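## Task

Place the nine-volt battery inside the chest's drawer labelled P, leaving every other object resting on the table. The drawers lack stops and will slide fully out if pulled too far. Dropping the battery in from a small height just over the drawer rim is allowed. All drawers must be closed at the end. The chest may move by a few centimetres and rotate a little, but it has to stay upright. Nothing may count as finished if it stays in place only because the robot is holding it.

## Robot and tools

Robot: two 7-joint arms, left_arm and right_arm, each with a parallel gripper and a wrist camera (cam_left_wrist, cam_right_wrist, both 504x504). The names are labels only and do not mean left or right in an image.

World frame (used for all reported hand positions): origin on the table surface midway between the arms, +x pointing away from the robots over the table, +z up, left_arm mounted toward +y. Positions are in metres, orientation as a quaternion in w,x,y,z order. Reported hand positions are approximate and drift more when an arm is stretched far.

Gripper geometry: the fingers extend along the gripper's own +z axis and close along its y axis. The reported end_effector_position sits between the finger pads at closure, roughly 2 cm behind the tips; closing pushes the tips about 10 mm further along +z.

Tool execute_actions, argument actions: a list holding zero or one item. An empty list just reports the current state. An item with rows is a motion: rows is a list of 1 to 15 rows, each row exactly 16 numbers between -1 and 1, one list covering both arms. Numbers 1-7 are left_arm joint offsets in column order (waist, shoulder, upper arm roll, elbow, forearm roll, wrist pitch, wrist roll), number 8 is the left gripper opening, numbers 9-15 are the right_arm joint offsets in the same order, number 16 is the right gripper opening. Each row is used for one control step of 1/30 s; steps (1 to 15, default 15) sets how many steps run, and the last row repeats if rows run out. An item with only steps (up to 300) is a wait, counted from the previous result and including your thinking time. Optional pictures (true/false) controls whether camera images come back.

Joint numbers are offsets, not poses: scaled so 1.0 equals 2.036 rad, measured from the joint angles in the latest result that printed them (before any such result in a scene, or for extra calls in the same reply, from where the arm stands when the motion begins). They do not accumulate from row to row. Sending all zeros pulls the arm back to those reference angles; it is not a hold. The gripper number is absolute: +1 fully open, -1 fully shut.

Stated joint ranges (rad): waist -6.283 to 6.283, shoulder -2.059 to 2.094, upper arm roll -6.283 to 6.283, elbow -0.192 to 3.927, forearm roll -6.283 to 6.283, wrist pitch -1.693 to 3.142, wrist roll -6.283 to 6.283. A request more than 0.010 rad beyond an end is rejected and nothing is sent; true ends can differ by up to 0.010 rad, and overshooting targets are clipped, which may produce a 'joint sent to its limit' line (possibly about an earlier motion). Absence of that line does not prove more room.

Motion limits: joint targets move at most 3.14 rad/s with 0.16 s of acceleration, all joints of an arm synchronised; each target stays within 0.623 rad of the measured angle, and per step a target implying a hand jump over 70 mm is scaled back. Large moves therefore take several calls. After a call ends, arms continue toward the last row's target until they settle, are blocked, or a step is HELD.

Result lines: the state line gives each hand's pose and linear/angular velocity. Joint positions and Joint velocities give, per arm, seven joints (rad, rad/s) then the finger gap (m; 0.084 is fully open). grip_measured is the measured opening on the command scale. 'joint command not followed' means a clearance check altered or blocked targets; HELD marks steps where your row was partly or wholly not sent. Joint torque numbers are total drive output with per-arm offsets and noise, nonzero even in free air.

Grasping: to hold something, command an opening well under grip_measured; a bigger gap means more squeeze, up to roughly 24 N per pad for objects up to about 6 cm wide. Fast closes can press harder. Commanding the read grip_measured gives only light pressure. Expect occasional brief pulls on held items.

Faults: load limits (N m) are waist 44, shoulder 44, upper arm roll 26.4, elbow 26.4, forearm roll 26.4, wrist pitch 17.6, wrist roll 17.6, including carried weight. Reaching one makes the arm back off, freeze 10 s and drop the rest of the call. Motors warm while loaded: MOTOR HOT appears from 65 °C, and at 80 °C the arm is braked until cool (OVER-TEMPERATURE FAULT).

Tool zoom_image: camera (cam_left_wrist or cam_right_wrist) and region [x0, y0, x1, y1] in pixels of that camera's latest image, origin top-left, at most 504 by 504; returns a sharper close-up.

Cameras come with calibration (pinhole plus radial distortion, K in pixels, T_world_to_cam in metres mapping world to camera); focal lengths 633.652 (left) and 626.695 (right). Wrist camera poses follow the arm's joint readings and may be off by about 0.5 degrees and 2.5 mm per axis.

Tool finished_scene: scene is the current scene's number. It ends that scene irreversibly, reports whether the goal holds, and gives the next task. Replying with no tool call ends everything.

Avoid: pushing objects or drawers off the table, pulling drawers out completely, tipping the chest, collisions or hard pressing between arms, slamming, dropping items from height, and leaving a drawer open or an item held at the end.

Each tool is called after ">>>" as name(argument=value, ...) on one line, values as JSON.

## Session

>>> execute_actions(actions=[])

Scene clock: 0.00 s of 7200.00 s.
left_arm: end_effector_position=(+0.2967, -0.1233, +0.3324) grip_measured=+1.00 end_effector_quat_wxyz=(+0.407, +0.874, -0.158, -0.212) end_effector_velocity=(+0.000, +0.000, -0.001) end_effector_angular_velocity=(+0.002, +0.001, +0.001) | right_arm: end_effector_position=(+0.1152, -0.2656, +0.2257) grip_measured=+1.00 end_effector_quat_wxyz=(-0.101, +0.993, +0.055, +0.009) end_effector_velocity=(+0.000, +0.000, -0.000) end_effector_angular_velocity=(+0.001, +0.001, +0.000)
Joint positions: left_arm=[-0.684  0.473  0.089  1.78  -1.016  1.402 -0.1    0.084] | right_arm=[-0.065 -1.342 -0.16   0.264  0.047  1.595 -0.102  0.084]
Joint velocities: left_arm=[ 0.     0.     0.    -0.001  0.     0.    -0.001  0.   ] | right_arm=[ 0.001  0.001  0.     0.     0.001 -0.001  0.001  0.   ]
Joint torques (N m, as the arm reports them, + toward a larger angle): no reading
Motor temperatures (°C, as the motors report them): left_arm=[28 27 32 34 30 26 31] | right_arm=[28 29 33 27 29 31 31]

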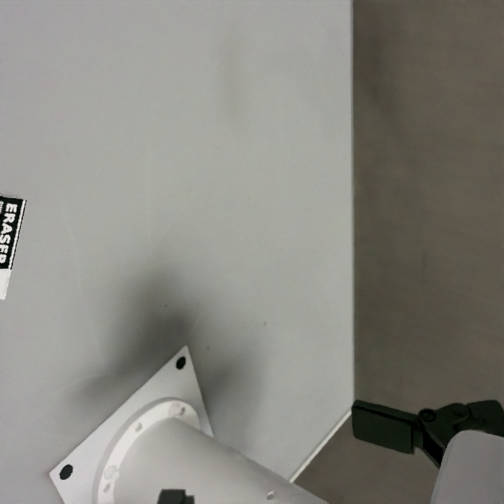

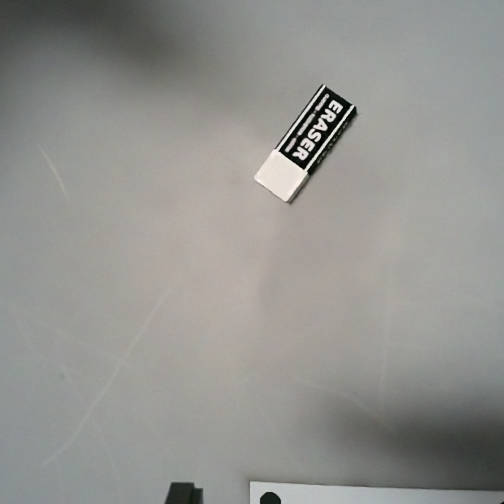

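>>> execute_actions(actions=[{"rows":[[0.336,-0.478,-0.044,-0.432,0.499,-0.296,0.049,1,0.032,0,0.0786,0,-0.023,0,0.05,1]],"steps":15}], pictures=false)

>>> execute_actions(actions=[{"steps":30}])

Scene clock: 21.17 s of 7200.00 s.
left_arm: end_effector_position=(+0.4040, +0.0154, +0.3389) grip_measured=+1.00 end_effector_quat_wxyz=(+0.355, +0.930, -0.081, -0.051) end_effector_velocity=(+0.165, +0.366, +0.020) end_effector_angular_velocity=(+0.392, -0.607, +0.512) | right_arm: end_effector_position=(+0.1146, -0.2693, +0.2235) grip_measured=+1.00 end_effector_quat_wxyz=(-0.002, +0.998, +0.055, +0.005) end_effector_velocity=(+0.000, -0.001, +0.000) end_effector_angular_velocity=(-0.036, -0.004, -0.004)
Joint positions: left_arm=[-0.463  0.238  0.06   1.545 -0.781  1.204 -0.067  0.084] | right_arm=[-0.001 -1.342 -0.003  0.264  0.001  1.595 -0.002  0.084]
Joint velocities: left_arm=[ 0.491 -0.615 -0.063 -0.615  0.614 -0.427  0.071 -0.   ] | right_arm=[ 0.011 -0.     0.028  0.    -0.009 -0.     0.021  0.   ]
Joint torques (N m, as the arm reports them, + toward a larger angle): left_arm=[ -1.27 -23.97   0.11  19.23  -1.75  -0.33  -0.76] | right_arm=[ 1.23  4.77  0.4  15.17  0.38 -1.63 -0.39]
Motor temperatures (°C, as the motors report them): left_arm=[28 28 32 36 30 26 31] | right_arm=[28 29 33 29 29 31 31]
Steps of this call (steps 1 to 90: nothing new was sent; then 17.67 s passed at rest; steps 91 to 105: all 15 steps of this action). Readings (joint positions):
91: left_arm=[-0.683 0.473 0.089 1.780 -1.016 1.402 -0.100] | right_arm=[-0.065 -1.342 -0.160 0.264 0.047 1.595 -0.102]
92: left_arm=[-0.681 0.470 0.087 1.777 -1.012 1.399 -0.099] | right_arm=[-0.064 -1.342 -0.157 0.264 0.046 1.595 -0.099]
94: left_arm=[-0.655 0.442 0.077 1.745 -0.982 1.371 -0.094] | right_arm=[-0.049 -1.343 -0.120 0.264 0.035 1.595 -0.075]
98: left_arm=[-0.580 0.369 0.076 1.677 -0.912 1.306 -0.084] | right_arm=[-0.012 -1.342 -0.030 0.264 0.009 1.595 -0.020]
105: the state above

Scene clock: 22.17 s of 7200.00 s.
left_arm: end_effector_position=(+0.4176, +0.3748, +0.4023) grip_measured=+1.00 end_effector_quat_wxyz=(+0.025, +0.956, -0.041, +0.289) end_effector_velocity=(-0.027, +0.069, +0.008) end_effector_angular_velocity=(+0.236, -0.142, +0.033) | right_arm: end_effector_position=(+0.1146, -0.2694, +0.2235) grip_measured=+1.00 end_effector_quat_wxyz=(-0.000, +0.998, +0.055, +0.006) end_effector_velocity=(-0.000, +0.000, -0.000) end_effector_angular_velocity=(-0.000, +0.001, +0.000)
Joint positions: left_arm=[-0.012 -0.481  0.002  0.919 -0.022  0.811 -0.002  0.084] | right_arm=[-0.    -1.342 -0.     0.264  0.     1.595 -0.     0.084]
Joint velocities: left_arm=[ 0.117 -0.19  -0.038 -0.184  0.224 -0.112  0.018 -0.   ] | right_arm=[ 0.     0.001  0.     0.     0.     0.     0.    -0.   ]
Joint torques (N m, as the arm reports them, + toward a larger angle): left_arm=[-1.82 -5.89  0.18 19.77 -1.13 -1.69 -0.63] | right_arm=[ 0.82  4.99  0.09 15.15  0.24 -1.74 -0.21]
Motor temperatures (°C, as the motors report them): left_arm=[28 28 32 36 30 26 31] | right_arm=[28 29 33 29 29 31 31]
Steps of this call (steps 1 to 30: the robot went on to your last target). Readings (joint positions):
1: left_arm=[-0.447 0.217 0.058 1.524 -0.760 1.190 -0.065] | right_arm=[-0.001 -1.342 -0.003 0.264 0.001 1.595 -0.002]
2: left_arm=[-0.431 0.196 0.056 1.503 -0.738 1.176 -0.062] | right_arm=[-0.001 -1.342 -0.002 0.264 0.001 1.595 -0.001]
4: left_arm=[-0.399 0.151 0.052 1.459 -0.694 1.148 -0.058] | right_arm=[-0.001 -1.342 -0.001 0.264 0.000 1.595 -0.001]
8: left_arm=[-0.337 0.056 0.044 1.372 -0.598 1.095 -0.049] | right_arm=[-0.000 -1.342 -0.001 0.264 0.000 1.595 -0.000]
30: the state above
camera_calibration (this result's frames):
cam_left_wrist: T_world_to_cam=[[-0.0994694, -0.993664, 0.0523157, 0.425185], [-0.826822, 0.0532877, -0.559934, 0.616668], [0.553599, -0.0989521, -0.826884, 0.267354], [0, 0, 0, 1]] pos_world=[0.40416, 0.416085, 0.54412]
cam_right_wrist: T_world_to_cam=[[0.106199, -0.994345, -0.0000790332, -0.243566], [-0.994269, -0.106189, -0.0124045, 0.157733], [0.012326, 0.00139592, -0.999923, 0.353685], [0, 0, 0, 1]] pos_world=[0.178336, -0.225933, 0.355595]

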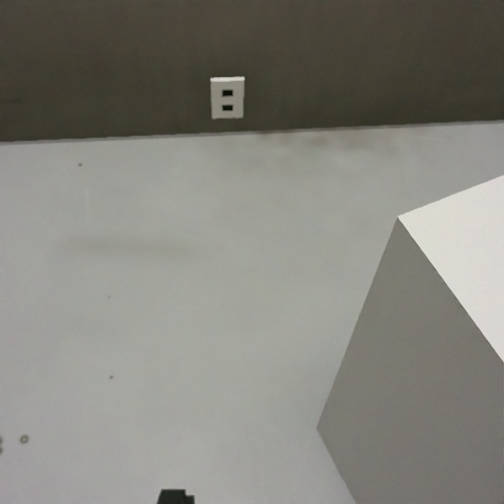

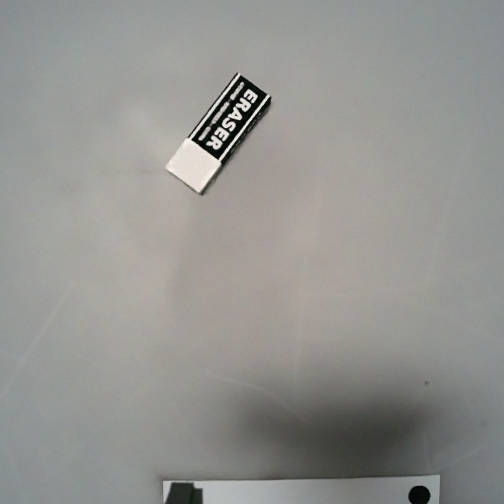

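>>> execute_actions(actions=[{"rows":[[0.006,-0.0093,0,-0.0093,0.011,-0.0054,0,1,0.12,0,0,0,0,-0.47,0,1]],"steps":15}], pictures=false)

>>> execute_actions(actions=[{"steps":15}])

Scene clock: 30.00 s of 7200.00 s.
left_arm: end_effector_position=(+0.4149, +0.3836, +0.4028) grip_measured=+1.00 end_effector_quat_wxyz=(+0.013, +0.954, -0.040, +0.295) end_effector_velocity=(+0.000, +0.000, -0.001) end_effector_angular_velocity=(-0.000, +0.002, +0.001) | right_arm: end_effector_position=(+0.2320, -0.2093, +0.3114) grip_measured=+1.00 end_effector_quat_wxyz=(-0.042, +0.944, +0.135, +0.297) end_effector_velocity=(+0.216, +0.148, +0.315) end_effector_angular_velocity=(+0.428, -1.467, +0.300)
Joint positions: left_arm=[ 0.001 -0.5    0.002  0.9    0.     0.8   -0.002  0.084] | right_arm=[ 0.173 -1.342 -0.     0.264  0.     0.997 -0.     0.084]
Joint velocities: left_arm=[ 0.     0.001  0.     0.     0.     0.    -0.001 -0.   ] | right_arm=[ 0.302 -0.    -0.     0.001 -0.    -1.528  0.001  0.   ]
Joint torques (N m, as the arm reports them, + toward a larger angle): left_arm=[-0.93 -8.58  0.63 19.95 -0.64 -1.79 -0.56] | right_arm=[ 0.66  4.16  0.15 16.    0.16 -2.18 -0.14]
Motor temperatures (°C, as the motors report them): left_arm=[28 28 32 36 30 26 31] | right_arm=[28 29 33 30 29 31 31]
Steps of this call (steps 1 to 30: the robot went on to your last target; steps 31 to 100: nothing new was sent; then 4.00 s passed at rest; steps 101 to 115: all 15 steps of this action). Readings (joint positions):
101: left_arm=[0.000 -0.500 -0.001 0.901 0.000 0.800 -0.000] | right_arm=[-0.000 -1.342 -0.000 0.264 0.000 1.595 -0.000]
102: left_arm=[0.000 -0.500 -0.000 0.901 0.000 0.800 -0.000] | right_arm=[0.001 -1.342 -0.000 0.264 0.000 1.591 -0.000]
104: left_arm=[0.001 -0.500 0.001 0.900 0.000 0.800 -0.001] | right_arm=[0.016 -1.342 -0.000 0.263 -0.000 1.551 -0.000]
108: left_arm=[0.001 -0.500 0.002 0.900 0.000 0.800 -0.002] | right_arm=[0.089 -1.342 -0.000 0.264 0.000 1.355 -0.000]
115: the state above

Scene clock: 30.50 s of 7200.00 s.
left_arm: end_effector_position=(+0.4149, +0.3836, +0.4028) grip_measured=+1.00 end_effector_quat_wxyz=(+0.013, +0.954, -0.040, +0.295) end_effector_velocity=(+0.000, -0.000, +0.001) end_effector_angular_velocity=(+0.001, -0.003, -0.001) | right_arm: end_effector_position=(+0.2670, -0.1759, +0.3928) grip_measured=+1.00 end_effector_quat_wxyz=(-0.082, +0.872, +0.156, +0.456) end_effector_velocity=(+0.002, +0.003, +0.011) end_effector_angular_velocity=(+0.012, -0.038, +0.008)
Joint positions: left_arm=[ 0.001 -0.5    0.002  0.9    0.     0.8   -0.002  0.084] | right_arm=[ 0.243 -1.342 -0.     0.263  0.     0.643 -0.     0.084]
Joint velocities: left_arm=[ 0.    -0.001 -0.     0.     0.001 -0.001  0.001 -0.   ] | right_arm=[ 0.007  0.     0.     0.002 -0.    -0.038 -0.002  0.   ]
Joint torques (N m, as the arm reports them, + toward a larger angle): left_arm=[-0.53 -8.08  0.6  19.87 -0.83 -1.71 -0.56] | right_arm=[ 1.24  4.19  0.14 15.93  0.14 -2.15 -0.19]
Motor temperatures (°C, as the motors report them): left_arm=[28 28 32 36 30 26 31] | right_arm=[28 29 33 30 29 31 31]
Steps of this call (steps 1 to 15: the robot went on to your last target). Readings (joint positions):
1: left_arm=[0.001 -0.500 0.002 0.900 0.000 0.800 -0.002] | right_arm=[0.183 -1.342 -0.000 0.264 0.000 0.946 -0.000]
2: left_arm=[0.001 -0.500 0.002 0.900 0.000 0.800 -0.002] | right_arm=[0.193 -1.342 -0.000 0.264 0.000 0.895 -0.000]
4: left_arm=[0.001 -0.500 0.002 0.900 0.000 0.800 -0.002] | right_arm=[0.213 -1.342 -0.000 0.264 0.000 0.796 -0.000]
8: left_arm=[0.001 -0.500 0.002 0.900 0.000 0.800 -0.002] | right_arm=[0.236 -1.343 -0.000 0.265 0.000 0.679 -0.000]
15: the state above
camera_calibration (this result's frames):
cam_left_wrist: T_world_to_cam=[[-0.0915355, -0.995342, 0.0302434, 0.439923], [-0.819959, 0.0581033, -0.569466, 0.613355], [0.565056, -0.0769247, -0.821458, 0.254734], [0, 0, 0, 1]] pos_world=[0.399255, 0.421831, 0.545233]
cam_right_wrist: T_world_to_cam=[[0.34407, -0.938937, -0.0035756, -0.21922], [-0.536132, -0.193335, -0.821696, 0.501512], [0.770829, 0.284638, -0.569915, 0.199358], [0, 0, 0, 1]] pos_world=[0.190633, -0.165619, 0.524923]

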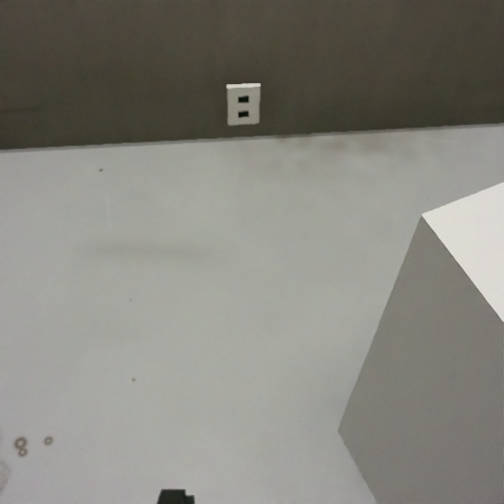

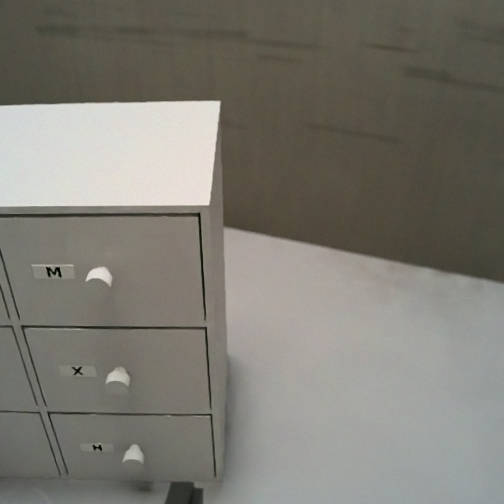

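>>> execute_actions(actions=[{"rows":[[0.22,0,0,0,0,0.1,0,1,0.14,0,0,0,0,0.03,0,1]],"steps":15}], pictures=false)

>>> execute_actions(actions=[{"steps":15}])

Scene clock: 42.53 s of 7200.00 s.
left_arm: end_effector_position=(+0.3716, +0.5390, +0.3718) grip_measured=+1.00 end_effector_quat_wxyz=(-0.029, +0.967, +0.133, +0.215) end_effector_velocity=(-0.164, +0.324, -0.065) end_effector_angular_velocity=(-0.102, +0.352, +0.823) | right_arm: end_effector_position=(+0.2215, -0.1020, +0.3782) grip_measured=+1.00 end_effector_quat_wxyz=(-0.136, +0.855, +0.279, +0.415) end_effector_velocity=(-0.013, +0.015, -0.004) end_effector_angular_velocity=(-0.008, +0.014, +0.063)
Joint positions: left_arm=[ 0.357 -0.5    0.002  0.9    0.     0.962 -0.002  0.084] | right_arm=[ 0.521 -1.342 -0.     0.264  0.     0.702 -0.     0.084]
Joint velocities: left_arm=[ 0.814  0.002  0.01  -0.001  0.     0.364 -0.001 -0.   ] | right_arm=[ 0.064 -0.001 -0.001  0.    -0.     0.017  0.001  0.   ]
Joint torques (N m, as the arm reports them, + toward a larger angle): left_arm=[-2.1  -8.6  -0.03 19.8  -0.69 -1.54 -0.59] | right_arm=[ 0.74  4.14  0.14 15.94  0.19 -2.05 -0.24]
Motor temperatures (°C, as the motors report them): left_arm=[28 27 32 37 30 26 31] | right_arm=[28 29 33 30 29 32 31]
Steps of this call (steps 1 to 15: the robot went on to your last target; steps 16 to 90: nothing new was sent; then 8.53 s passed at rest; steps 91 to 105: all 15 steps of this action). Readings (joint positions):
91: left_arm=[0.001 -0.500 0.002 0.900 0.000 0.800 -0.002] | right_arm=[0.244 -1.342 -0.000 0.264 0.000 0.638 -0.000]
92: left_arm=[0.004 -0.500 0.001 0.900 0.000 0.802 -0.002] | right_arm=[0.248 -1.342 -0.000 0.264 0.000 0.639 -0.000]
94: left_arm=[0.039 -0.500 -0.003 0.900 0.000 0.819 -0.002] | right_arm=[0.285 -1.342 -0.001 0.264 0.000 0.648 -0.000]
98: left_arm=[0.158 -0.500 0.003 0.899 0.000 0.871 -0.002] | right_arm=[0.447 -1.342 0.000 0.263 0.000 0.685 -0.000]
105: the state above

Scene clock: 43.03 s of 7200.00 s.
left_arm: end_effector_position=(+0.3521, +0.5725, +0.3649) grip_measured=+1.00 end_effector_quat_wxyz=(-0.035, +0.964, +0.176, +0.194) end_effector_velocity=(-0.002, +0.004, -0.002) end_effector_angular_velocity=(-0.003, +0.005, +0.010) | right_arm: end_effector_position=(+0.2200, -0.1003, +0.3777) grip_measured=+1.00 end_effector_quat_wxyz=(-0.137, +0.854, +0.283, +0.414) end_effector_velocity=(-0.000, +0.000, +0.000) end_effector_angular_velocity=(+0.000, -0.001, +0.001)
Joint positions: left_arm=[ 0.447 -0.5    0.001  0.9    0.     1.003 -0.002  0.084] | right_arm=[ 0.528 -1.342 -0.     0.264  0.     0.704 -0.     0.084]
Joint velocities: left_arm=[ 0.008  0.002  0.002 -0.     0.     0.003  0.     0.   ] | right_arm=[ 0.002 -0.     0.    -0.    -0.001 -0.     0.001  0.   ]
Joint torques (N m, as the arm reports them, + toward a larger angle): left_arm=[-0.83 -8.19  0.61 19.85 -0.76 -1.62 -0.56] | right_arm=[ 1.05  4.23  0.1  15.91  0.23 -2.35 -0.18]
Motor temperatures (°C, as the motors report them): left_arm=[28 27 32 37 30 26 31] | right_arm=[28 29 33 30 29 32 31]
Steps of this call (steps 1 to 15: the robot went on to your last target). Readings (joint positions):
1: left_arm=[0.383 -0.500 0.003 0.899 0.000 0.973 -0.002] | right_arm=[0.523 -1.342 -0.000 0.264 0.000 0.702 -0.000]
2: left_arm=[0.402 -0.500 0.004 0.899 0.000 0.982 -0.002] | right_arm=[0.524 -1.342 -0.000 0.264 0.000 0.703 -0.000]
4: left_arm=[0.426 -0.500 0.004 0.899 0.000 0.993 -0.002] | right_arm=[0.526 -1.342 -0.000 0.264 0.000 0.703 -0.000]
8: left_arm=[0.442 -0.500 0.001 0.900 0.000 1.001 -0.002] | right_arm=[0.527 -1.342 -0.000 0.264 0.000 0.704 -0.000]
15: the state above
camera_calibration (this result's frames):
cam_left_wrist: T_world_to_cam=[[0.352754, -0.93522, 0.0304462, 0.432412], [-0.856511, -0.335825, -0.391931, 0.702897], [0.376767, 0.112178, -0.919491, 0.267445], [0, 0, 0, 1]] pos_world=[0.34874, 0.61045, 0.508235]
cam_right_wrist: T_world_to_cam=[[0.593862, -0.80456, -0.00342348, -0.173595], [-0.49961, -0.36543, -0.785399, 0.439512], [0.630649, 0.468129, -0.618981, 0.273262], [0, 0, 0, 1]] pos_world=[0.150343, -0.106979, 0.513741]

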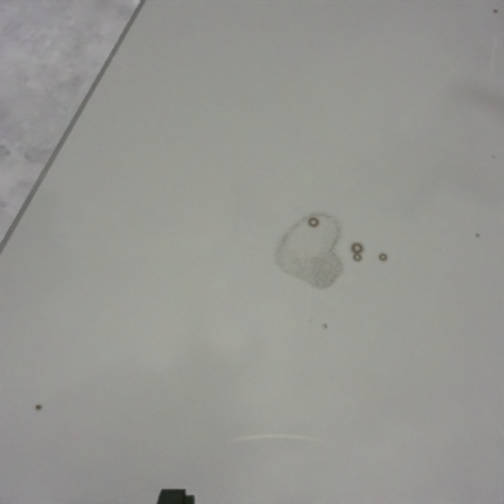

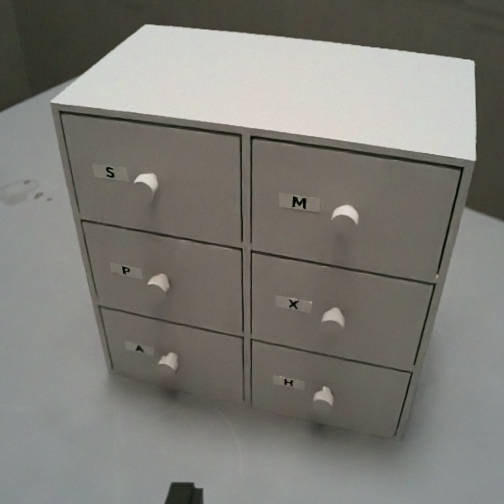

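>>> execute_actions(actions=[{"rows":[[-0.42,0,0,0,0,0.22,0,1,-0.46,0,0,0,0,0.15,0,1]],"steps":15}], pictures=false)

>>> execute_actions(actions=[{"steps":30}])

Scene clock: 70.33 s of 7200.00 s.
left_arm: end_effector_position=(+0.3302, +0.4159, +0.3328) grip_measured=+1.00 end_effector_quat_wxyz=(+0.001, +0.996, -0.009, +0.087) end_effector_velocity=(-0.112, -0.356, -0.053) end_effector_angular_velocity=(+0.009, +0.450, -0.958) | right_arm: end_effector_position=(+0.2561, -0.2495, +0.3328) grip_measured=+1.00 end_effector_quat_wxyz=(-0.022, +0.936, +0.059, +0.347) end_effector_velocity=(-0.002, -0.385, -0.077) end_effector_angular_velocity=(-0.044, +0.349, -1.327)
Joint positions: left_arm=[ 0.068 -0.5    0.001  0.9    0.     1.226 -0.002  0.084] | right_arm=[ 0.014 -1.342 -0.     0.263  0.     0.895 -0.     0.084]
Joint velocities: left_arm=[-0.957  0.002  0.     0.001  0.     0.449  0.001  0.   ] | right_arm=[-1.327  0.     0.     0.001 -0.     0.353  0.001  0.   ]
Joint torques (N m, as the arm reports them, + toward a larger angle): left_arm=[-1.21 -8.31  0.66 19.18 -0.7  -1.38 -0.6 ] | right_arm=[ 1.19  4.26  0.06 15.99  0.08 -2.37 -0.19]
Motor temperatures (°C, as the motors report them): left_arm=[28 27 32 37 30 26 31] | right_arm=[28 29 33 30 29 32 31]
Steps of this call (steps 1 to 15: the robot went on to your last target; steps 16 to 90: nothing new was sent; then 23.80 s passed at rest; steps 91 to 105: all 15 steps of this action). Readings (joint positions):
91: left_arm=[0.448 -0.500 0.002 0.900 0.000 1.004 -0.002] | right_arm=[0.528 -1.342 -0.000 0.264 0.000 0.704 -0.000]
92: left_arm=[0.445 -0.500 0.002 0.900 0.000 1.007 -0.002] | right_arm=[0.525 -1.342 -0.000 0.264 0.000 0.706 -0.000]
94: left_arm=[0.409 -0.500 0.006 0.901 0.001 1.034 -0.002] | right_arm=[0.487 -1.342 0.000 0.264 0.000 0.725 -0.000]
98: left_arm=[0.285 -0.500 0.000 0.899 0.000 1.115 -0.002] | right_arm=[0.318 -1.342 -0.000 0.263 0.000 0.801 -0.000]
105: the state above

Scene clock: 71.33 s of 7200.00 s.
left_arm: end_effector_position=(+0.2368, +0.2719, +0.3124) grip_measured=+1.00 end_effector_quat_wxyz=(-0.006, +0.969, -0.244, -0.025) end_effector_velocity=(-0.001, -0.001, -0.000) end_effector_angular_velocity=(+0.002, +0.002, -0.003) | right_arm: end_effector_position=(+0.2290, -0.3646, +0.3086) grip_measured=+1.00 end_effector_quat_wxyz=(+0.043, +0.945, -0.142, +0.291) end_effector_velocity=(-0.000, +0.000, -0.000) end_effector_angular_velocity=(+0.002, +0.002, -0.001)
Joint positions: left_arm=[-0.407 -0.5    0.001  0.9    0.     1.451 -0.002  0.084] | right_arm=[-0.408 -1.342 -0.     0.264  0.     1.009 -0.     0.084]
Joint velocities: left_arm=[-0.004  0.    -0.001 -0.     0.     0.002 -0.001  0.   ] | right_arm=[-0.     0.    -0.     0.     0.     0.002  0.001  0.   ]
Joint torques (N m, as the arm reports them, + toward a larger angle): left_arm=[-0.61 -7.52  0.64 18.69 -0.73 -0.82 -0.69] | right_arm=[ 1.07  4.33  0.04 15.89  0.27 -2.24 -0.19]
Motor temperatures (°C, as the motors report them): left_arm=[28 27 32 37 30 26 31] | right_arm=[28 29 33 30 29 32 31]
Steps of this call (steps 1 to 30: the robot went on to your last target). Readings (joint positions):
1: left_arm=[0.036 -0.500 0.001 0.900 0.000 1.241 -0.002] | right_arm=[-0.030 -1.342 -0.000 0.263 0.000 0.907 -0.000]
2: left_arm=[0.004 -0.500 0.001 0.900 0.000 1.256 -0.002] | right_arm=[-0.075 -1.342 -0.000 0.263 0.000 0.919 -0.000]
4: left_arm=[-0.062 -0.500 0.001 0.900 0.000 1.287 -0.002] | right_arm=[-0.164 -1.342 -0.000 0.263 0.000 0.943 -0.000]
8: left_arm=[-0.195 -0.500 0.001 0.900 0.000 1.350 -0.002] | right_arm=[-0.328 -1.342 -0.000 0.263 -0.000 0.987 -0.000]
30: the state above
camera_calibration (this result's frames):
cam_left_wrist: T_world_to_cam=[[-0.462201, -0.886362, 0.0270867, 0.374252], [-0.885229, 0.462982, 0.0449113, 0.135766], [-0.0523483, -0.00321991, -0.998624, 0.454089], [0, 0, 0, 1]] pos_world=[0.316934, 0.270328, 0.437229]
cam_right_wrist: T_world_to_cam=[[-0.29661, -0.954996, -0.00244099, -0.243092], [-0.788848, 0.246446, -0.563013, 0.513951], [0.538277, -0.16507, -0.826444, 0.202868], [0, 0, 0, 1]] pos_world=[0.224127, -0.325325, 0.456427]

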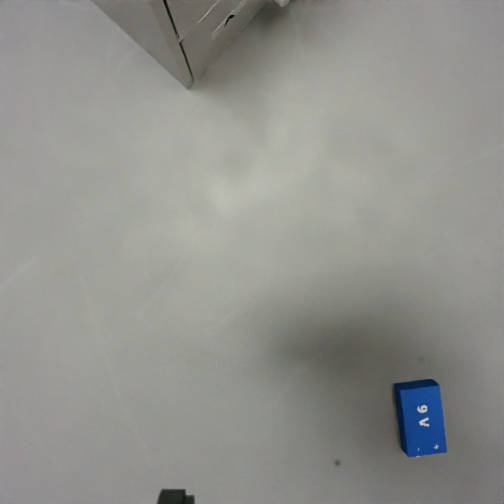

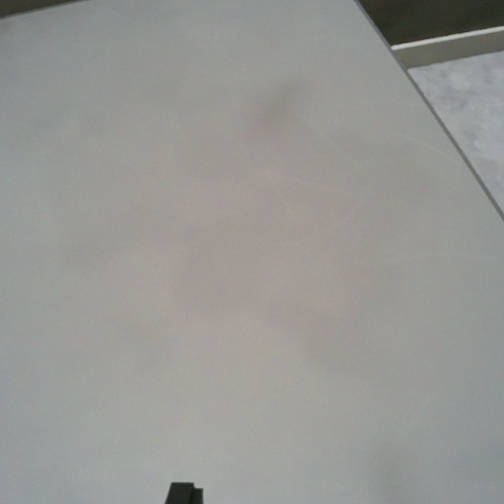

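>>> execute_actions(actions=[{"rows":[[-0.168,0.0095,0,-0.3128,0,-0.3474,-0.2225,0.4,0.19,0.47,0,0.056,0.99,0.087,-0.5,1]],"steps":15}], pictures=false)

>>> execute_actions(actions=[{"steps":40}])

Scene clock: 98.57 s of 7200.00 s.
left_arm: end_effector_position=(+0.1914, +0.2243, +0.1785) grip_measured=+0.39 end_effector_quat_wxyz=(-0.006, +0.977, -0.212, -0.012) end_effector_velocity=(-0.161, -0.067, -0.308) end_effector_angular_velocity=(-0.052, -0.090, +0.161) | right_arm: end_effector_position=(+0.2394, -0.2207, +0.2222) grip_measured=+1.00 end_effector_quat_wxyz=(-0.189, +0.972, +0.096, +0.104) end_effector_velocity=(-0.038, +0.345, -0.184) end_effector_angular_velocity=(+1.110, +0.689, +1.189)
Joint positions: left_arm=[-0.614 -0.488  0.001  0.516  0.     1.032 -0.275  0.061] | right_arm=[-0.187 -0.884 -0.     0.329  0.46   1.11  -0.461  0.084]
Joint velocities: left_arm=[-0.502  0.027  0.    -0.935  0.    -1.064 -0.663  0.   ] | right_arm=[ 0.405  1.227  0.     0.114  1.279  0.186 -1.273 -0.   ]
Joint torques (N m, as the arm reports them, + toward a larger angle): left_arm=[-0.83 -8.39  0.74 18.32 -0.71 -0.87 -0.57] | right_arm=[ 1.01 -1.16 -0.13 15.38  0.81 -1.72 -0.49]
Motor temperatures (°C, as the motors report them): left_arm=[28 27 32 37 30 26 31] | right_arm=[28 29 33 30 29 32 31]
Steps of this call (steps 1 to 15: the robot went on to your last target; steps 16 to 90: nothing new was sent; then 23.73 s passed at rest; steps 91 to 105: all 15 steps of this action). Readings (joint positions):
91: left_arm=[-0.408 -0.500 0.001 0.900 0.000 1.451 -0.002] | right_arm=[-0.408 -1.342 -0.000 0.264 0.000 1.009 -0.000]
92: left_arm=[-0.410 -0.501 0.002 0.897 0.000 1.447 -0.005] | right_arm=[-0.406 -1.339 -0.000 0.264 0.004 1.010 -0.005]
94: left_arm=[-0.429 -0.501 0.004 0.864 0.001 1.407 -0.033] | right_arm=[-0.383 -1.303 -0.001 0.273 0.043 1.021 -0.044]
98: left_arm=[-0.498 -0.495 0.001 0.731 0.000 1.278 -0.121] | right_arm=[-0.298 -1.155 -0.000 0.296 0.188 1.059 -0.188]
105: the state above

Scene clock: 99.90 s of 7200.00 s.
left_arm: end_effector_position=(+0.1406, +0.2184, +0.1001) grip_measured=+0.39 end_effector_quat_wxyz=(+0.000, +0.982, -0.190, -0.000) end_effector_velocity=(-0.000, +0.000, +0.000) end_effector_angular_velocity=(+0.001, +0.000, -0.002) | right_arm: end_effector_position=(+0.3612, -0.0651, +0.3059) grip_measured=+1.00 end_effector_quat_wxyz=(+0.676, -0.694, +0.129, -0.213) end_effector_velocity=(+0.001, -0.000, +0.000) end_effector_angular_velocity=(+0.001, +0.000, -0.003)
Joint positions: left_arm=[-0.749 -0.481  0.001  0.263  0.     0.744 -0.455  0.061] | right_arm=[-0.021 -0.386 -0.     0.377  2.015  1.186 -1.018  0.084]
Joint velocities: left_arm=[-0.     0.    -0.     0.001  0.001  0.001  0.001  0.   ] | right_arm=[ 0.     0.     0.     0.     0.004 -0.001 -0.001 -0.   ]
Joint torques (N m, as the arm reports them, + toward a larger angle): left_arm=[-0.63 -6.17  0.53 16.53 -0.91 -1.   -0.51] | right_arm=[ 0.92 -7.5  -0.33 14.07  1.07  0.58 -0.25]
Motor temperatures (°C, as the motors report them): left_arm=[28 27 32 37 30 26 31] | right_arm=[28 29 33 30 29 32 31]
Steps of this call (steps 1 to 40: the robot went on to your last target). Readings (joint positions):
1: left_arm=[-0.630 -0.487 0.001 0.485 0.000 0.996 -0.297] | right_arm=[-0.174 -0.843 -0.000 0.333 0.504 1.116 -0.504]
2: left_arm=[-0.647 -0.486 0.001 0.453 0.000 0.960 -0.319] | right_arm=[-0.161 -0.803 -0.000 0.336 0.551 1.122 -0.548]
4: left_arm=[-0.681 -0.485 0.001 0.390 0.000 0.888 -0.364] | right_arm=[-0.135 -0.726 -0.000 0.343 0.652 1.134 -0.634]
8: left_arm=[-0.731 -0.481 0.001 0.294 0.000 0.785 -0.430] | right_arm=[-0.088 -0.585 -0.000 0.357 0.899 1.156 -0.792]
40: the state above
camera_calibration (this result's frames):
cam_left_wrist: T_world_to_cam=[[-0.362594, -0.931531, 0.0278587, 0.283936], [-0.931936, 0.362575, -0.00592315, 0.11846], [-0.00458327, -0.0281102, -0.999594, 0.235624], [0, 0, 0, 1]] pos_world=[0.214431, 0.228167, 0.22832]
cam_right_wrist: T_world_to_cam=[[0.104628, -0.0514107, -0.993182, 0.299146], [-0.875508, 0.468948, -0.116506, 0.452034], [0.471741, 0.881728, 0.00405475, 0.016985], [0, 0, 0, 1]] pos_world=[0.356448, -0.211578, 0.349702]

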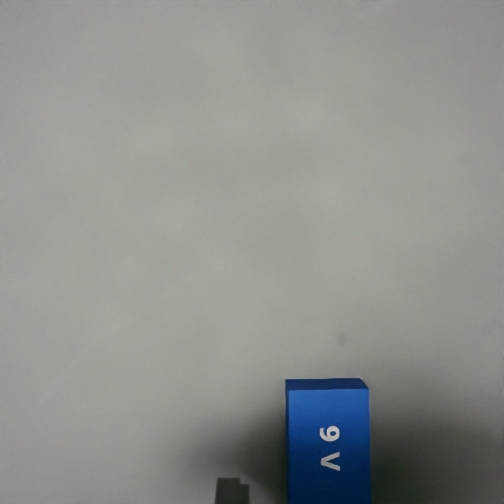

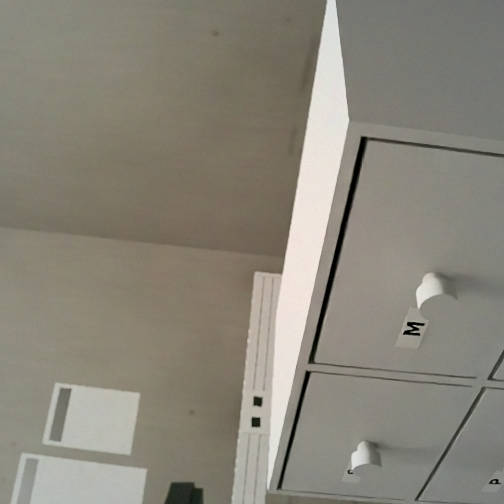

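>>> execute_actions(actions=[{"rows":[[0.005,0.1528,0,-0.028,0,-0.1808,0,0.4,0.1085,0.2674,0,0.0323,0.5533,0.0494,-0.2715,0.1]],"steps":15}], pictures=false)

>>> execute_actions(actions=[{"steps":20}])

Scene clock: 110.30 s of 7200.00 s.
left_arm: end_effector_position=(+0.1431, +0.2198, +0.0254) grip_measured=+0.39 end_effector_quat_wxyz=(+0.000, +0.983, -0.185, +0.000) end_effector_velocity=(+0.008, -0.008, -0.013) end_effector_angular_velocity=(-0.030, -0.028, +0.003) | right_arm: end_effector_position=(+0.4344, -0.0681, +0.2085) grip_measured=+0.09 end_effector_quat_wxyz=(+0.647, -0.625, +0.289, -0.326) end_effector_velocity=(+0.215, -0.231, -0.196) end_effector_angular_velocity=(+0.173, +0.255, -1.721)
Joint positions: left_arm=[-0.739 -0.18   0.001  0.208  0.     0.387 -0.455  0.061] | right_arm=[ 0.15   0.037  0.     0.428  2.712  1.264 -1.445  0.048]
Joint velocities: left_arm=[ 0.002  0.08  -0.    -0.    -0.    -0.121 -0.001  0.   ] | right_arm=[ 0.27   0.668 -0.004  0.081  2.133  0.124 -0.685  0.   ]
Joint torques (N m, as the arm reports them, + toward a larger angle): left_arm=[-0.68 -9.15  0.79 12.39 -0.69 -0.81 -0.66] | right_arm=[  0.09 -14.87  -0.72  11.47   0.58   0.76  -0.08]
Motor temperatures (°C, as the motors report them): left_arm=[28 27 32 37 30 26 31] | right_arm=[28 29 33 30 29 32 31]
Steps of this call (steps 1 to 15: the robot went on to your last target; steps 16 to 90: nothing new was sent; then 6.90 s passed at rest; steps 91 to 105: all 15 steps of this action). Readings (joint positions):
91: left_arm=[-0.749 -0.481 0.001 0.263 0.000 0.744 -0.455] | right_arm=[-0.021 -0.385 -0.000 0.378 2.016 1.186 -1.018]
92: left_arm=[-0.749 -0.478 0.001 0.263 0.000 0.739 -0.455] | right_arm=[-0.020 -0.383 -0.000 0.378 2.019 1.187 -1.022]
94: left_arm=[-0.748 -0.447 0.001 0.259 0.000 0.699 -0.455] | right_arm=[-0.007 -0.351 -0.001 0.384 2.059 1.193 -1.058]
98: left_arm=[-0.742 -0.278 0.002 0.225 0.000 0.506 -0.455] | right_arm=[0.060 -0.185 0.000 0.402 2.258 1.223 -1.221]
105: the state above

Scene clock: 110.97 s of 7200.00 s.
left_arm: end_effector_position=(+0.1428, +0.2203, +0.0231) grip_measured=+0.39 end_effector_quat_wxyz=(+0.000, +0.983, -0.185, +0.000) end_effector_velocity=(+0.000, -0.000, +0.000) end_effector_angular_velocity=(-0.001, -0.001, -0.001) | right_arm: end_effector_position=(+0.4661, -0.1265, +0.1655) grip_measured=+0.09 end_effector_quat_wxyz=(+0.572, -0.571, +0.416, -0.417) end_effector_velocity=(-0.000, -0.001, -0.003) end_effector_angular_velocity=(-0.001, +0.005, -0.007)
Joint positions: left_arm=[-0.739 -0.17   0.001  0.206  0.     0.376 -0.455  0.061] | right_arm=[ 0.199  0.158 -0.     0.443  3.14   1.287 -1.57   0.048]
Joint velocities: left_arm=[-0.    -0.001 -0.    -0.     0.    -0.001  0.    -0.   ] | right_arm=[ 0.001  0.005  0.    -0.     0.009 -0.    -0.002 -0.   ]
Joint torques (N m, as the arm reports them, + toward a larger angle): left_arm=[-0.65 -9.33  0.49 12.44 -0.79 -0.98 -0.58] | right_arm=[  1.07 -13.73  -0.25   9.77  -0.27   0.8   -0.35]
Motor temperatures (°C, as the motors report them): left_arm=[28 27 32 37 30 26 31] | right_arm=[28 29 33 30 29 32 31]
Steps of this call (steps 1 to 20: the robot went on to your last target). Readings (joint positions):
1: left_arm=[-0.739 -0.177 0.001 0.208 0.000 0.384 -0.455] | right_arm=[0.158 0.058 0.000 0.430 2.783 1.268 -1.467]
2: left_arm=[-0.739 -0.176 0.001 0.208 0.000 0.382 -0.455] | right_arm=[0.167 0.078 -0.000 0.433 2.852 1.271 -1.488]
4: left_arm=[-0.739 -0.173 0.001 0.207 0.000 0.379 -0.455] | right_arm=[0.180 0.113 -0.000 0.438 2.976 1.278 -1.523]
8: left_arm=[-0.739 -0.171 0.001 0.206 0.000 0.377 -0.455] | right_arm=[0.194 0.147 -0.000 0.441 3.099 1.284 -1.558]
20: the state above
camera_calibration (this result's frames):
cam_left_wrist: T_world_to_cam=[[-0.353017, -0.93521, 0.0275754, 0.288067], [-0.935609, 0.352985, -0.00617138, 0.122014], [-0.00396217, -0.0279784, -0.999601, 0.158634], [0, 0, 0, 1]] pos_world=[0.216479, 0.230772, 0.151381]
cam_right_wrist: T_world_to_cam=[[-0.000516652, 0.00435963, -0.99999, 0.202729], [-0.304878, 0.952382, 0.00430959, 0.331522], [0.952391, 0.304877, 0.000837106, -0.274169], [0, 0, 0, 1]] pos_world=[0.362295, -0.233031, 0.201528]

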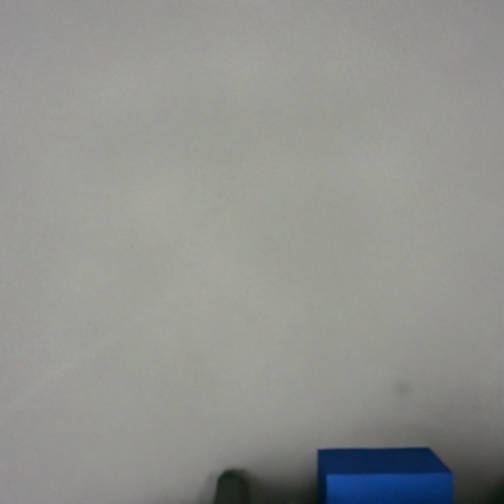

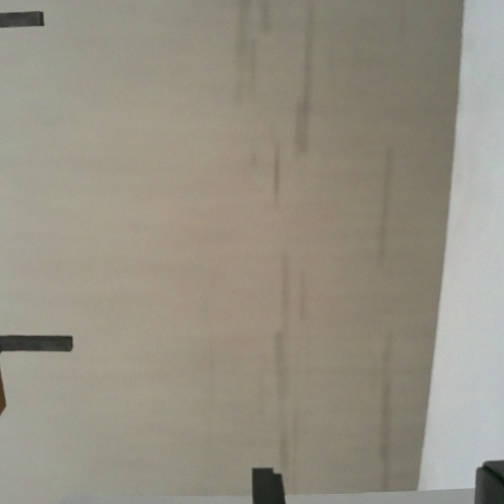

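>>> execute_actions(actions=[{"rows":[[0,0,0,0,0,0,0,0.2,0,0,0,0,0,0,0,0.1],[0,0,0,0,0,0,0,0.05,0,0,0,0,0,0,0,0.1],[0,0,0,0,0,0,0,-0.1,0,0,0,0,0,0,0,0.1],[0,0,0,0,0,0,0,-0.2,0,0,0,0,0,0,0,0.1],[0,0,0,0,0,0,0,-0.3,0,0,0,0,0,0,0,0.1],[0,0,0,0,0,0,0,-0.36,0,0,0,0,0,0,0,0.1],[0,0,0,0,0,0,0,-0.42,0,0,0,0,0,0,0,0.1],[0,0,0,0,0,0,0,-0.48,0,0,0,0,0,0,0,0.1],[0,0,0,0,0,0,0,-0.55,0,0,0,0,0,0,0,0.1],[0,0,0,0,0,0,0,-0.65,0,0,0,0,0,0,0,0.1],[0,0,0,0,0,0,0,-0.75,0,0,0,0,0,0,0,0.1]],"steps":15}])

Scene clock: 118.20 s of 7200.00 s.
left_arm: end_effector_position=(+0.1428, +0.2203, +0.0231) grip_measured=-0.41 end_effector_quat_wxyz=(+0.000, +0.983, -0.185, +0.000) end_effector_velocity=(-0.000, +0.000, -0.000) end_effector_angular_velocity=(+0.001, +0.001, -0.001) | right_arm: end_effector_position=(+0.4661, -0.1265, +0.1655) grip_measured=+0.09 end_effector_quat_wxyz=(+0.572, -0.571, +0.416, -0.417) end_effector_velocity=(-0.000, +0.001, -0.000) end_effector_angular_velocity=(-0.000, +0.001, +0.002)
Joint positions: left_arm=[-0.739 -0.17   0.001  0.206  0.     0.376 -0.455  0.026] | right_arm=[ 0.199  0.158 -0.     0.443  3.14   1.287 -1.57   0.048]
Joint velocities: left_arm=[-0.     0.     0.001  0.     0.     0.001  0.001  0.   ] | right_arm=[ 0.    -0.     0.     0.    -0.002 -0.001  0.     0.   ]
Joint torques (N m, as the arm reports them, + toward a larger angle): left_arm=[-0.76 -9.35  0.49 12.21 -0.85 -1.02 -0.63] | right_arm=[  0.69 -13.57  -0.22   9.78  -0.05   0.88  -0.26]
Motor temperatures (°C, as the motors report them): left_arm=[28 27 32 36 30 26 31] | right_arm=[28 29 33 30 29 32 31]
Steps of this call (steps 1 to 15: the robot went on to your last target; steps 16 to 90: nothing new was sent; then 3.73 s passed at rest; steps 91 to 105: all 15 steps of this action). Readings (joint positions):
91: left_arm=[-0.739 -0.170 0.001 0.206 0.000 0.376 -0.455] | right_arm=[0.199 0.159 -0.000 0.443 3.141 1.287 -1.571]
92: left_arm=[-0.739 -0.170 0.001 0.206 0.000 0.376 -0.455] | right_arm=[0.199 0.159 -0.000 0.443 3.141 1.287 -1.571]
94: left_arm=[-0.739 -0.170 0.001 0.206 0.000 0.376 -0.455] | right_arm=[0.199 0.158 -0.000 0.443 3.141 1.287 -1.571]
98: left_arm=[-0.739 -0.170 0.001 0.206 0.000 0.376 -0.455] | right_arm=[0.199 0.158 -0.000 0.443 3.140 1.287 -1.570]
105: the state above
camera_calibration (this result's frames):
cam_left_wrist: T_world_to_cam=[[-0.353048, -0.935198, 0.0276124, 0.288043], [-0.935597, 0.353015, -0.0062494, 0.122035], [-0.00390316, -0.0280404, -0.999599, 0.158658], [0, 0, 0, 1]] pos_world=[0.216488, 0.230746, 0.151403]
cam_right_wrist: T_world_to_cam=[[-0.000531472, 0.0043558, -0.99999, 0.202728], [-0.304868, 0.952385, 0.00431046, 0.331519], [0.952395, 0.304867, 0.000821776, -0.274167], [0, 0, 0, 1]] pos_world=[0.362293, -0.233032, 0.201522]

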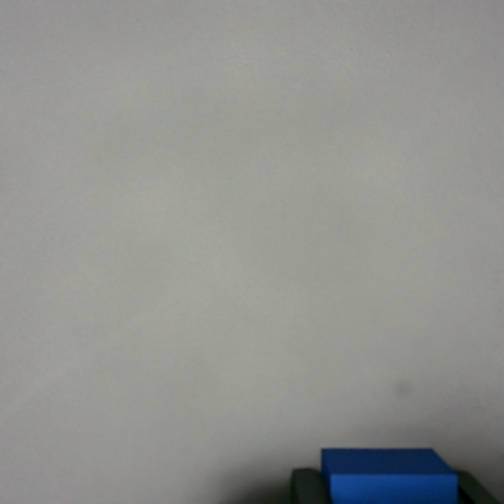

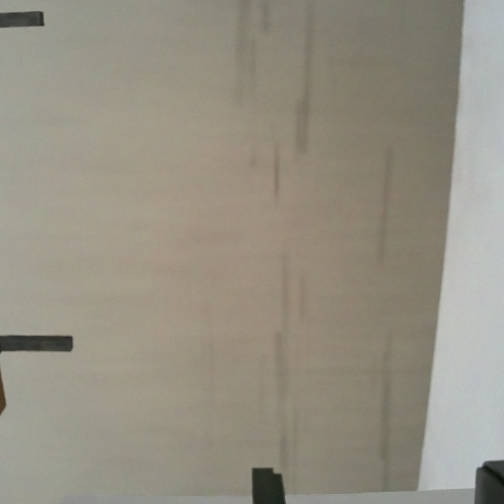

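>>> execute_actions(actions=[{"rows":[[0,-0.2198,0,0.2791,0,0.4989,0,-0.75,0,0,0,0,0,0,0,0.1],[0,-0.2198,0,0.2791,0,0.4989,0,-0.75,0,0,0,0,0,0,0,0.1],[0,-0.2198,0,0.2791,0,0.4989,0,-0.75,0,0,0,0,0,0,0,0.1],[0,-0.2198,0,0.2791,0,0.4989,0,-0.75,0,0,0,0,0,0,0,0.1],[0,-0.2198,0,0.2791,0,0.4989,0,-0.75,0,0,0,0,0,0,0,0.1],[0,-0.2198,0,0.2791,0,0.4989,0,-0.75,0,0,0,0,0,0,0,0.1],[0,-0.2198,0,0.2791,0,0.4989,0,-0.75,0,0,0,0,0,0,0,0.1],[0,-0.2198,0,0.2791,0,0.4989,0,-0.75,0,0,0,0,0,0,0,0.1],[0.314,-0.2198,0,0.2791,0,0.4989,0,-0.75,0.2485,0,0,0,0,0,0,0.1]],"steps":15}], pictures=false)

>>> execute_actions(actions=[{"steps":30}])

Scene clock: 125.97 s of 7200.00 s.
left_arm: end_effector_position=(+0.2222, +0.1947, +0.1377) grip_measured=-0.41 end_effector_quat_wxyz=(+0.032, +0.990, -0.127, +0.048) end_effector_velocity=(+0.222, +0.175, +0.244) end_effector_angular_velocity=(-0.028, -0.025, +0.793) | right_arm: end_effector_position=(+0.4429, -0.0668, +0.1657) grip_measured=+0.09 end_effector_quat_wxyz=(+0.596, -0.595, +0.380, -0.381) end_effector_velocity=(-0.176, +0.380, -0.000) end_effector_angular_velocity=(+0.002, +0.002, +0.805)
Joint positions: left_arm=[-0.622 -0.36   0.002  0.447  0.     0.693 -0.455  0.026] | right_arm=[ 0.322  0.158  0.001  0.444  3.14   1.287 -1.57   0.048]
Joint velocities: left_arm=[ 0.781 -0.381  0.012  0.484 -0.     0.828 -0.001  0.   ] | right_arm=[ 0.785  0.     0.019 -0.    -0.002 -0.001  0.     0.   ]
Joint torques (N m, as the arm reports them, + toward a larger angle): left_arm=[ -1.92 -10.26  -0.09  17.47  -0.72  -1.04  -0.65] | right_arm=[ -0.76 -13.89  -1.51   9.22   0.13   0.71  -0.3 ]
Motor temperatures (°C, as the motors report them): left_arm=[28 27 32 36 30 26 31] | right_arm=[28 29 33 29 29 32 31]
Steps of this call (steps 1 to 15: the robot went on to your last target; steps 16 to 90: nothing new was sent; then 4.27 s passed at rest; steps 91 to 105: all 15 steps of this action). Readings (joint positions):
91: left_arm=[-0.739 -0.170 0.001 0.206 0.000 0.376 -0.455] | right_arm=[0.199 0.158 -0.000 0.443 3.140 1.287 -1.570]
92: left_arm=[-0.739 -0.172 0.002 0.208 0.000 0.380 -0.455] | right_arm=[0.199 0.158 -0.000 0.443 3.140 1.287 -1.570]
94: left_arm=[-0.739 -0.195 0.002 0.234 0.000 0.418 -0.455] | right_arm=[0.199 0.158 -0.000 0.443 3.140 1.287 -1.570]
98: left_arm=[-0.739 -0.266 0.002 0.329 0.000 0.516 -0.455] | right_arm=[0.199 0.158 -0.000 0.443 3.140 1.287 -1.570]
105: the state above

Scene clock: 126.97 s of 7200.00 s.
left_arm: end_effector_position=(+0.2505, +0.3669, +0.2992) grip_measured=-0.41 end_effector_quat_wxyz=(+0.000, +0.991, +0.132, -0.000) end_effector_velocity=(-0.000, +0.005, +0.007) end_effector_angular_velocity=(-0.003, -0.005, +0.016) | right_arm: end_effector_position=(+0.3273, +0.0934, +0.1655) grip_measured=+0.09 end_effector_quat_wxyz=(+0.658, -0.657, +0.260, -0.261) end_effector_velocity=(-0.002, +0.002, +0.001) end_effector_angular_velocity=(+0.001, -0.001, +0.005)
Joint positions: left_arm=[-0.101 -0.616  0.001  0.773  0.     1.39  -0.455  0.026] | right_arm=[ 0.705  0.158 -0.     0.443  3.14   1.287 -1.57   0.048]
Joint velocities: left_arm=[ 0.013 -0.008  0.003  0.014  0.     0.017  0.    -0.   ] | right_arm=[ 0.003 -0.     0.002  0.    -0.001  0.001 -0.     0.   ]
Joint torques (N m, as the arm reports them, + toward a larger angle): left_arm=[-0.73 -5.71  0.71 19.1  -0.63 -1.03 -0.55] | right_arm=[  0.96 -13.66  -0.18   9.79  -0.04   0.79  -0.27]
Motor temperatures (°C, as the motors report them): left_arm=[28 27 32 36 30 26 31] | right_arm=[28 29 33 29 29 32 31]
Steps of this call (steps 1 to 30: the robot went on to your last target). Readings (joint positions):
1: left_arm=[-0.596 -0.373 0.002 0.464 0.000 0.721 -0.455] | right_arm=[0.347 0.158 0.001 0.444 3.140 1.287 -1.570]
2: left_arm=[-0.571 -0.385 0.002 0.480 0.000 0.751 -0.455] | right_arm=[0.373 0.158 0.000 0.444 3.140 1.287 -1.570]
4: left_arm=[-0.520 -0.410 0.002 0.512 0.000 0.814 -0.455] | right_arm=[0.425 0.158 0.000 0.444 3.140 1.287 -1.570]
8: left_arm=[-0.418 -0.460 0.002 0.575 0.000 0.953 -0.455] | right_arm=[0.529 0.158 0.000 0.443 3.140 1.287 -1.570]
30: the state above
camera_calibration (this result's frames):
cam_left_wrist: T_world_to_cam=[[0.27241, -0.961793, 0.027354, 0.308725], [-0.962101, -0.272644, -0.00517076, 0.40867], [0.0124311, -0.0249087, -0.999612, 0.433905], [0, 0, 0, 1]] pos_world=[0.303689, 0.419159, 0.427405]
cam_right_wrist: T_world_to_cam=[[-0.0025674, 0.00352771, -0.99999, 0.202435], [-0.727682, 0.685902, 0.00428796, 0.243048], [0.68591, 0.727686, 0.000806066, -0.161318], [0, 0, 0, 1]] pos_world=[0.288031, -0.0500325, 0.201521]

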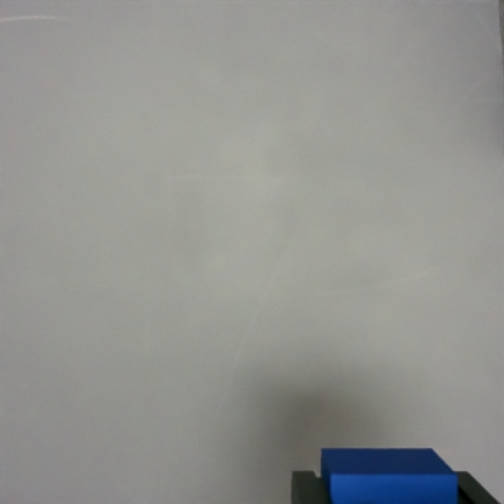

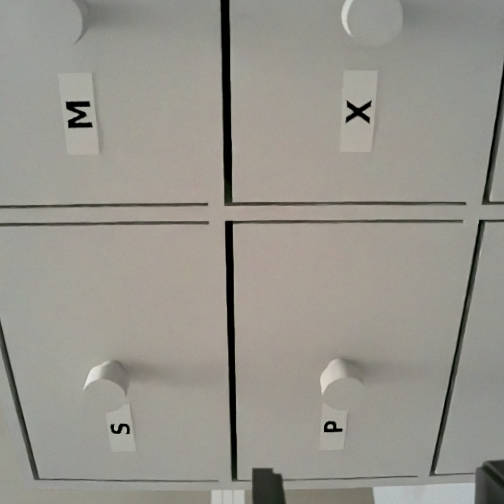

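>>> execute_actions(actions=[{"rows":[[0,0,0,0,0,0,0,-0.75,-0.0064,0.0969,0,0.1408,0,-0.0444,0,0.1]],"steps":15}], pictures=false)

>>> execute_actions(actions=[{"steps":8}])

Scene clock: 142.23 s of 7200.00 s.
left_arm: end_effector_position=(+0.2505, +0.3669, +0.2992) grip_measured=-0.41 end_effector_quat_wxyz=(+0.000, +0.991, +0.132, -0.000) end_effector_velocity=(+0.000, +0.000, -0.000) end_effector_angular_velocity=(-0.000, +0.000, +0.000) | right_arm: end_effector_position=(+0.3859, +0.1445, +0.1568) grip_measured=+0.09 end_effector_quat_wxyz=(+0.655, -0.656, +0.265, -0.265) end_effector_velocity=(+0.014, +0.013, -0.002) end_effector_angular_velocity=(-0.001, +0.001, -0.002)
Joint positions: left_arm=[-0.101 -0.616  0.001  0.773  0.     1.39  -0.455  0.026] | right_arm=[ 0.692  0.35  -0.     0.721  3.14   1.199 -1.57   0.048]
Joint velocities: left_arm=[-0.     0.002  0.     0.     0.    -0.001 -0.     0.   ] | right_arm=[-0.003  0.044  0.001  0.07  -0.    -0.027  0.     0.   ]
Joint torques (N m, as the arm reports them, + toward a larger angle): left_arm=[-0.81 -5.74  0.53 19.06 -0.7  -0.93 -0.53] | right_arm=[  0.82 -18.34  -0.29  10.24  -0.06   0.91  -0.32]
Motor temperatures (°C, as the motors report them): left_arm=[28 27 32 37 30 26 31] | right_arm=[28 29 33 29 29 32 31]
Steps of this call (steps 1 to 15: the robot went on to your last target; steps 16 to 100: nothing new was sent; then 11.43 s passed at rest; steps 101 to 115: all 15 steps of this action). Readings (joint positions):
101: left_arm=[-0.100 -0.617 0.001 0.774 0.000 1.391 -0.455] | right_arm=[0.705 0.158 -0.000 0.443 3.140 1.287 -1.570]
102: left_arm=[-0.100 -0.617 0.001 0.774 0.000 1.391 -0.455] | right_arm=[0.705 0.160 -0.000 0.446 3.140 1.285 -1.570]
104: left_arm=[-0.101 -0.617 0.001 0.773 0.000 1.390 -0.455] | right_arm=[0.703 0.186 -0.000 0.482 3.140 1.272 -1.570]
108: left_arm=[-0.101 -0.616 0.001 0.773 0.000 1.390 -0.455] | right_arm=[0.696 0.297 -0.000 0.648 3.140 1.224 -1.570]
115: the state above

Scene clock: 142.50 s of 7200.00 s.
left_arm: end_effector_position=(+0.2505, +0.3669, +0.2992) grip_measured=-0.41 end_effector_quat_wxyz=(+0.000, +0.991, +0.132, -0.000) end_effector_velocity=(-0.000, -0.000, -0.000) end_effector_angular_velocity=(+0.001, +0.001, -0.001) | right_arm: end_effector_position=(+0.3875, +0.1459, +0.1571) grip_measured=+0.09 end_effector_quat_wxyz=(+0.656, -0.656, +0.265, -0.265) end_effector_velocity=(+0.002, +0.001, +0.000) end_effector_angular_velocity=(+0.003, -0.000, -0.001)
Joint positions: left_arm=[-0.101 -0.616  0.001  0.773  0.     1.39  -0.455  0.026] | right_arm=[ 0.692  0.355 -0.     0.729  3.14   1.196 -1.57   0.048]
Joint velocities: left_arm=[-0.  0. -0. -0.  0.  0.  0.  0.] | right_arm=[-0.001  0.005  0.     0.008  0.    -0.001  0.002 -0.   ]
Joint torques (N m, as the arm reports them, + toward a larger angle): left_arm=[-0.59 -5.59  0.62 19.1  -0.79 -0.95 -0.62] | right_arm=[  0.82 -17.87  -0.35  10.46   0.03   0.75  -0.22]
Motor temperatures (°C, as the motors report them): left_arm=[28 27 32 37 30 26 31] | right_arm=[28 29 33 29 29 32 31]
Steps of this call (steps 1 to 8: the robot went on to your last target). Readings (joint positions):
1: left_arm=[-0.101 -0.616 0.001 0.773 0.000 1.390 -0.455] | right_arm=[0.692 0.351 -0.000 0.723 3.140 1.198 -1.570]
2: left_arm=[-0.101 -0.616 0.001 0.773 0.000 1.390 -0.455] | right_arm=[0.692 0.352 -0.000 0.725 3.140 1.197 -1.570]
4: left_arm=[-0.101 -0.616 0.001 0.773 0.000 1.390 -0.455] | right_arm=[0.692 0.353 -0.000 0.727 3.140 1.197 -1.570]
8: the state above
camera_calibration (this result's frames):
cam_left_wrist: T_world_to_cam=[[0.272415, -0.961791, 0.027358, 0.308723], [-0.9621, -0.272649, -0.00517678, 0.408675], [0.0124381, -0.0249109, -0.999612, 0.433907], [0, 0, 0, 1]] pos_world=[0.303688, 0.419161, 0.427408]
cam_right_wrist: T_world_to_cam=[[-0.00319395, 0.00259394, -0.999992, 0.194358], [-0.718709, 0.695299, 0.00409912, 0.246065], [0.695303, 0.718716, -0.000356458, -0.242943], [0, 0, 0, 1]] pos_world=[0.346389, 0.00301449, 0.193261]

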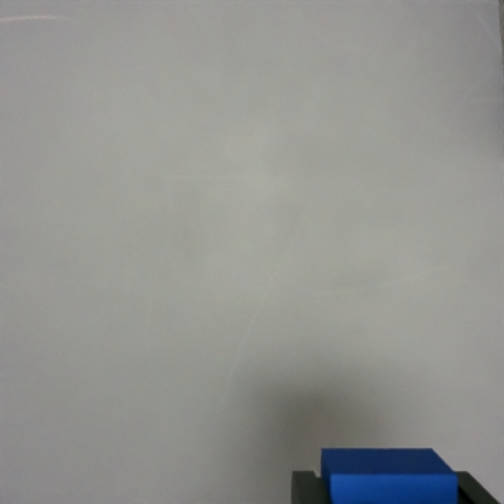

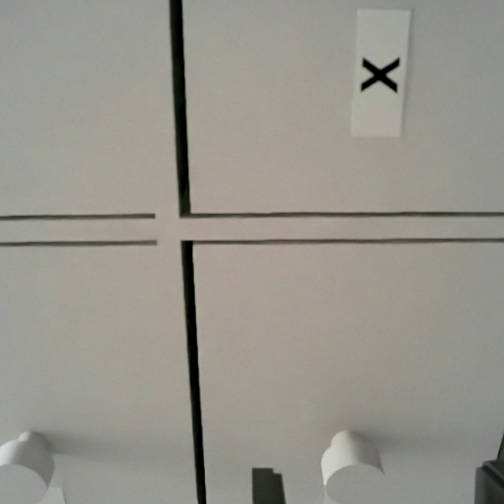

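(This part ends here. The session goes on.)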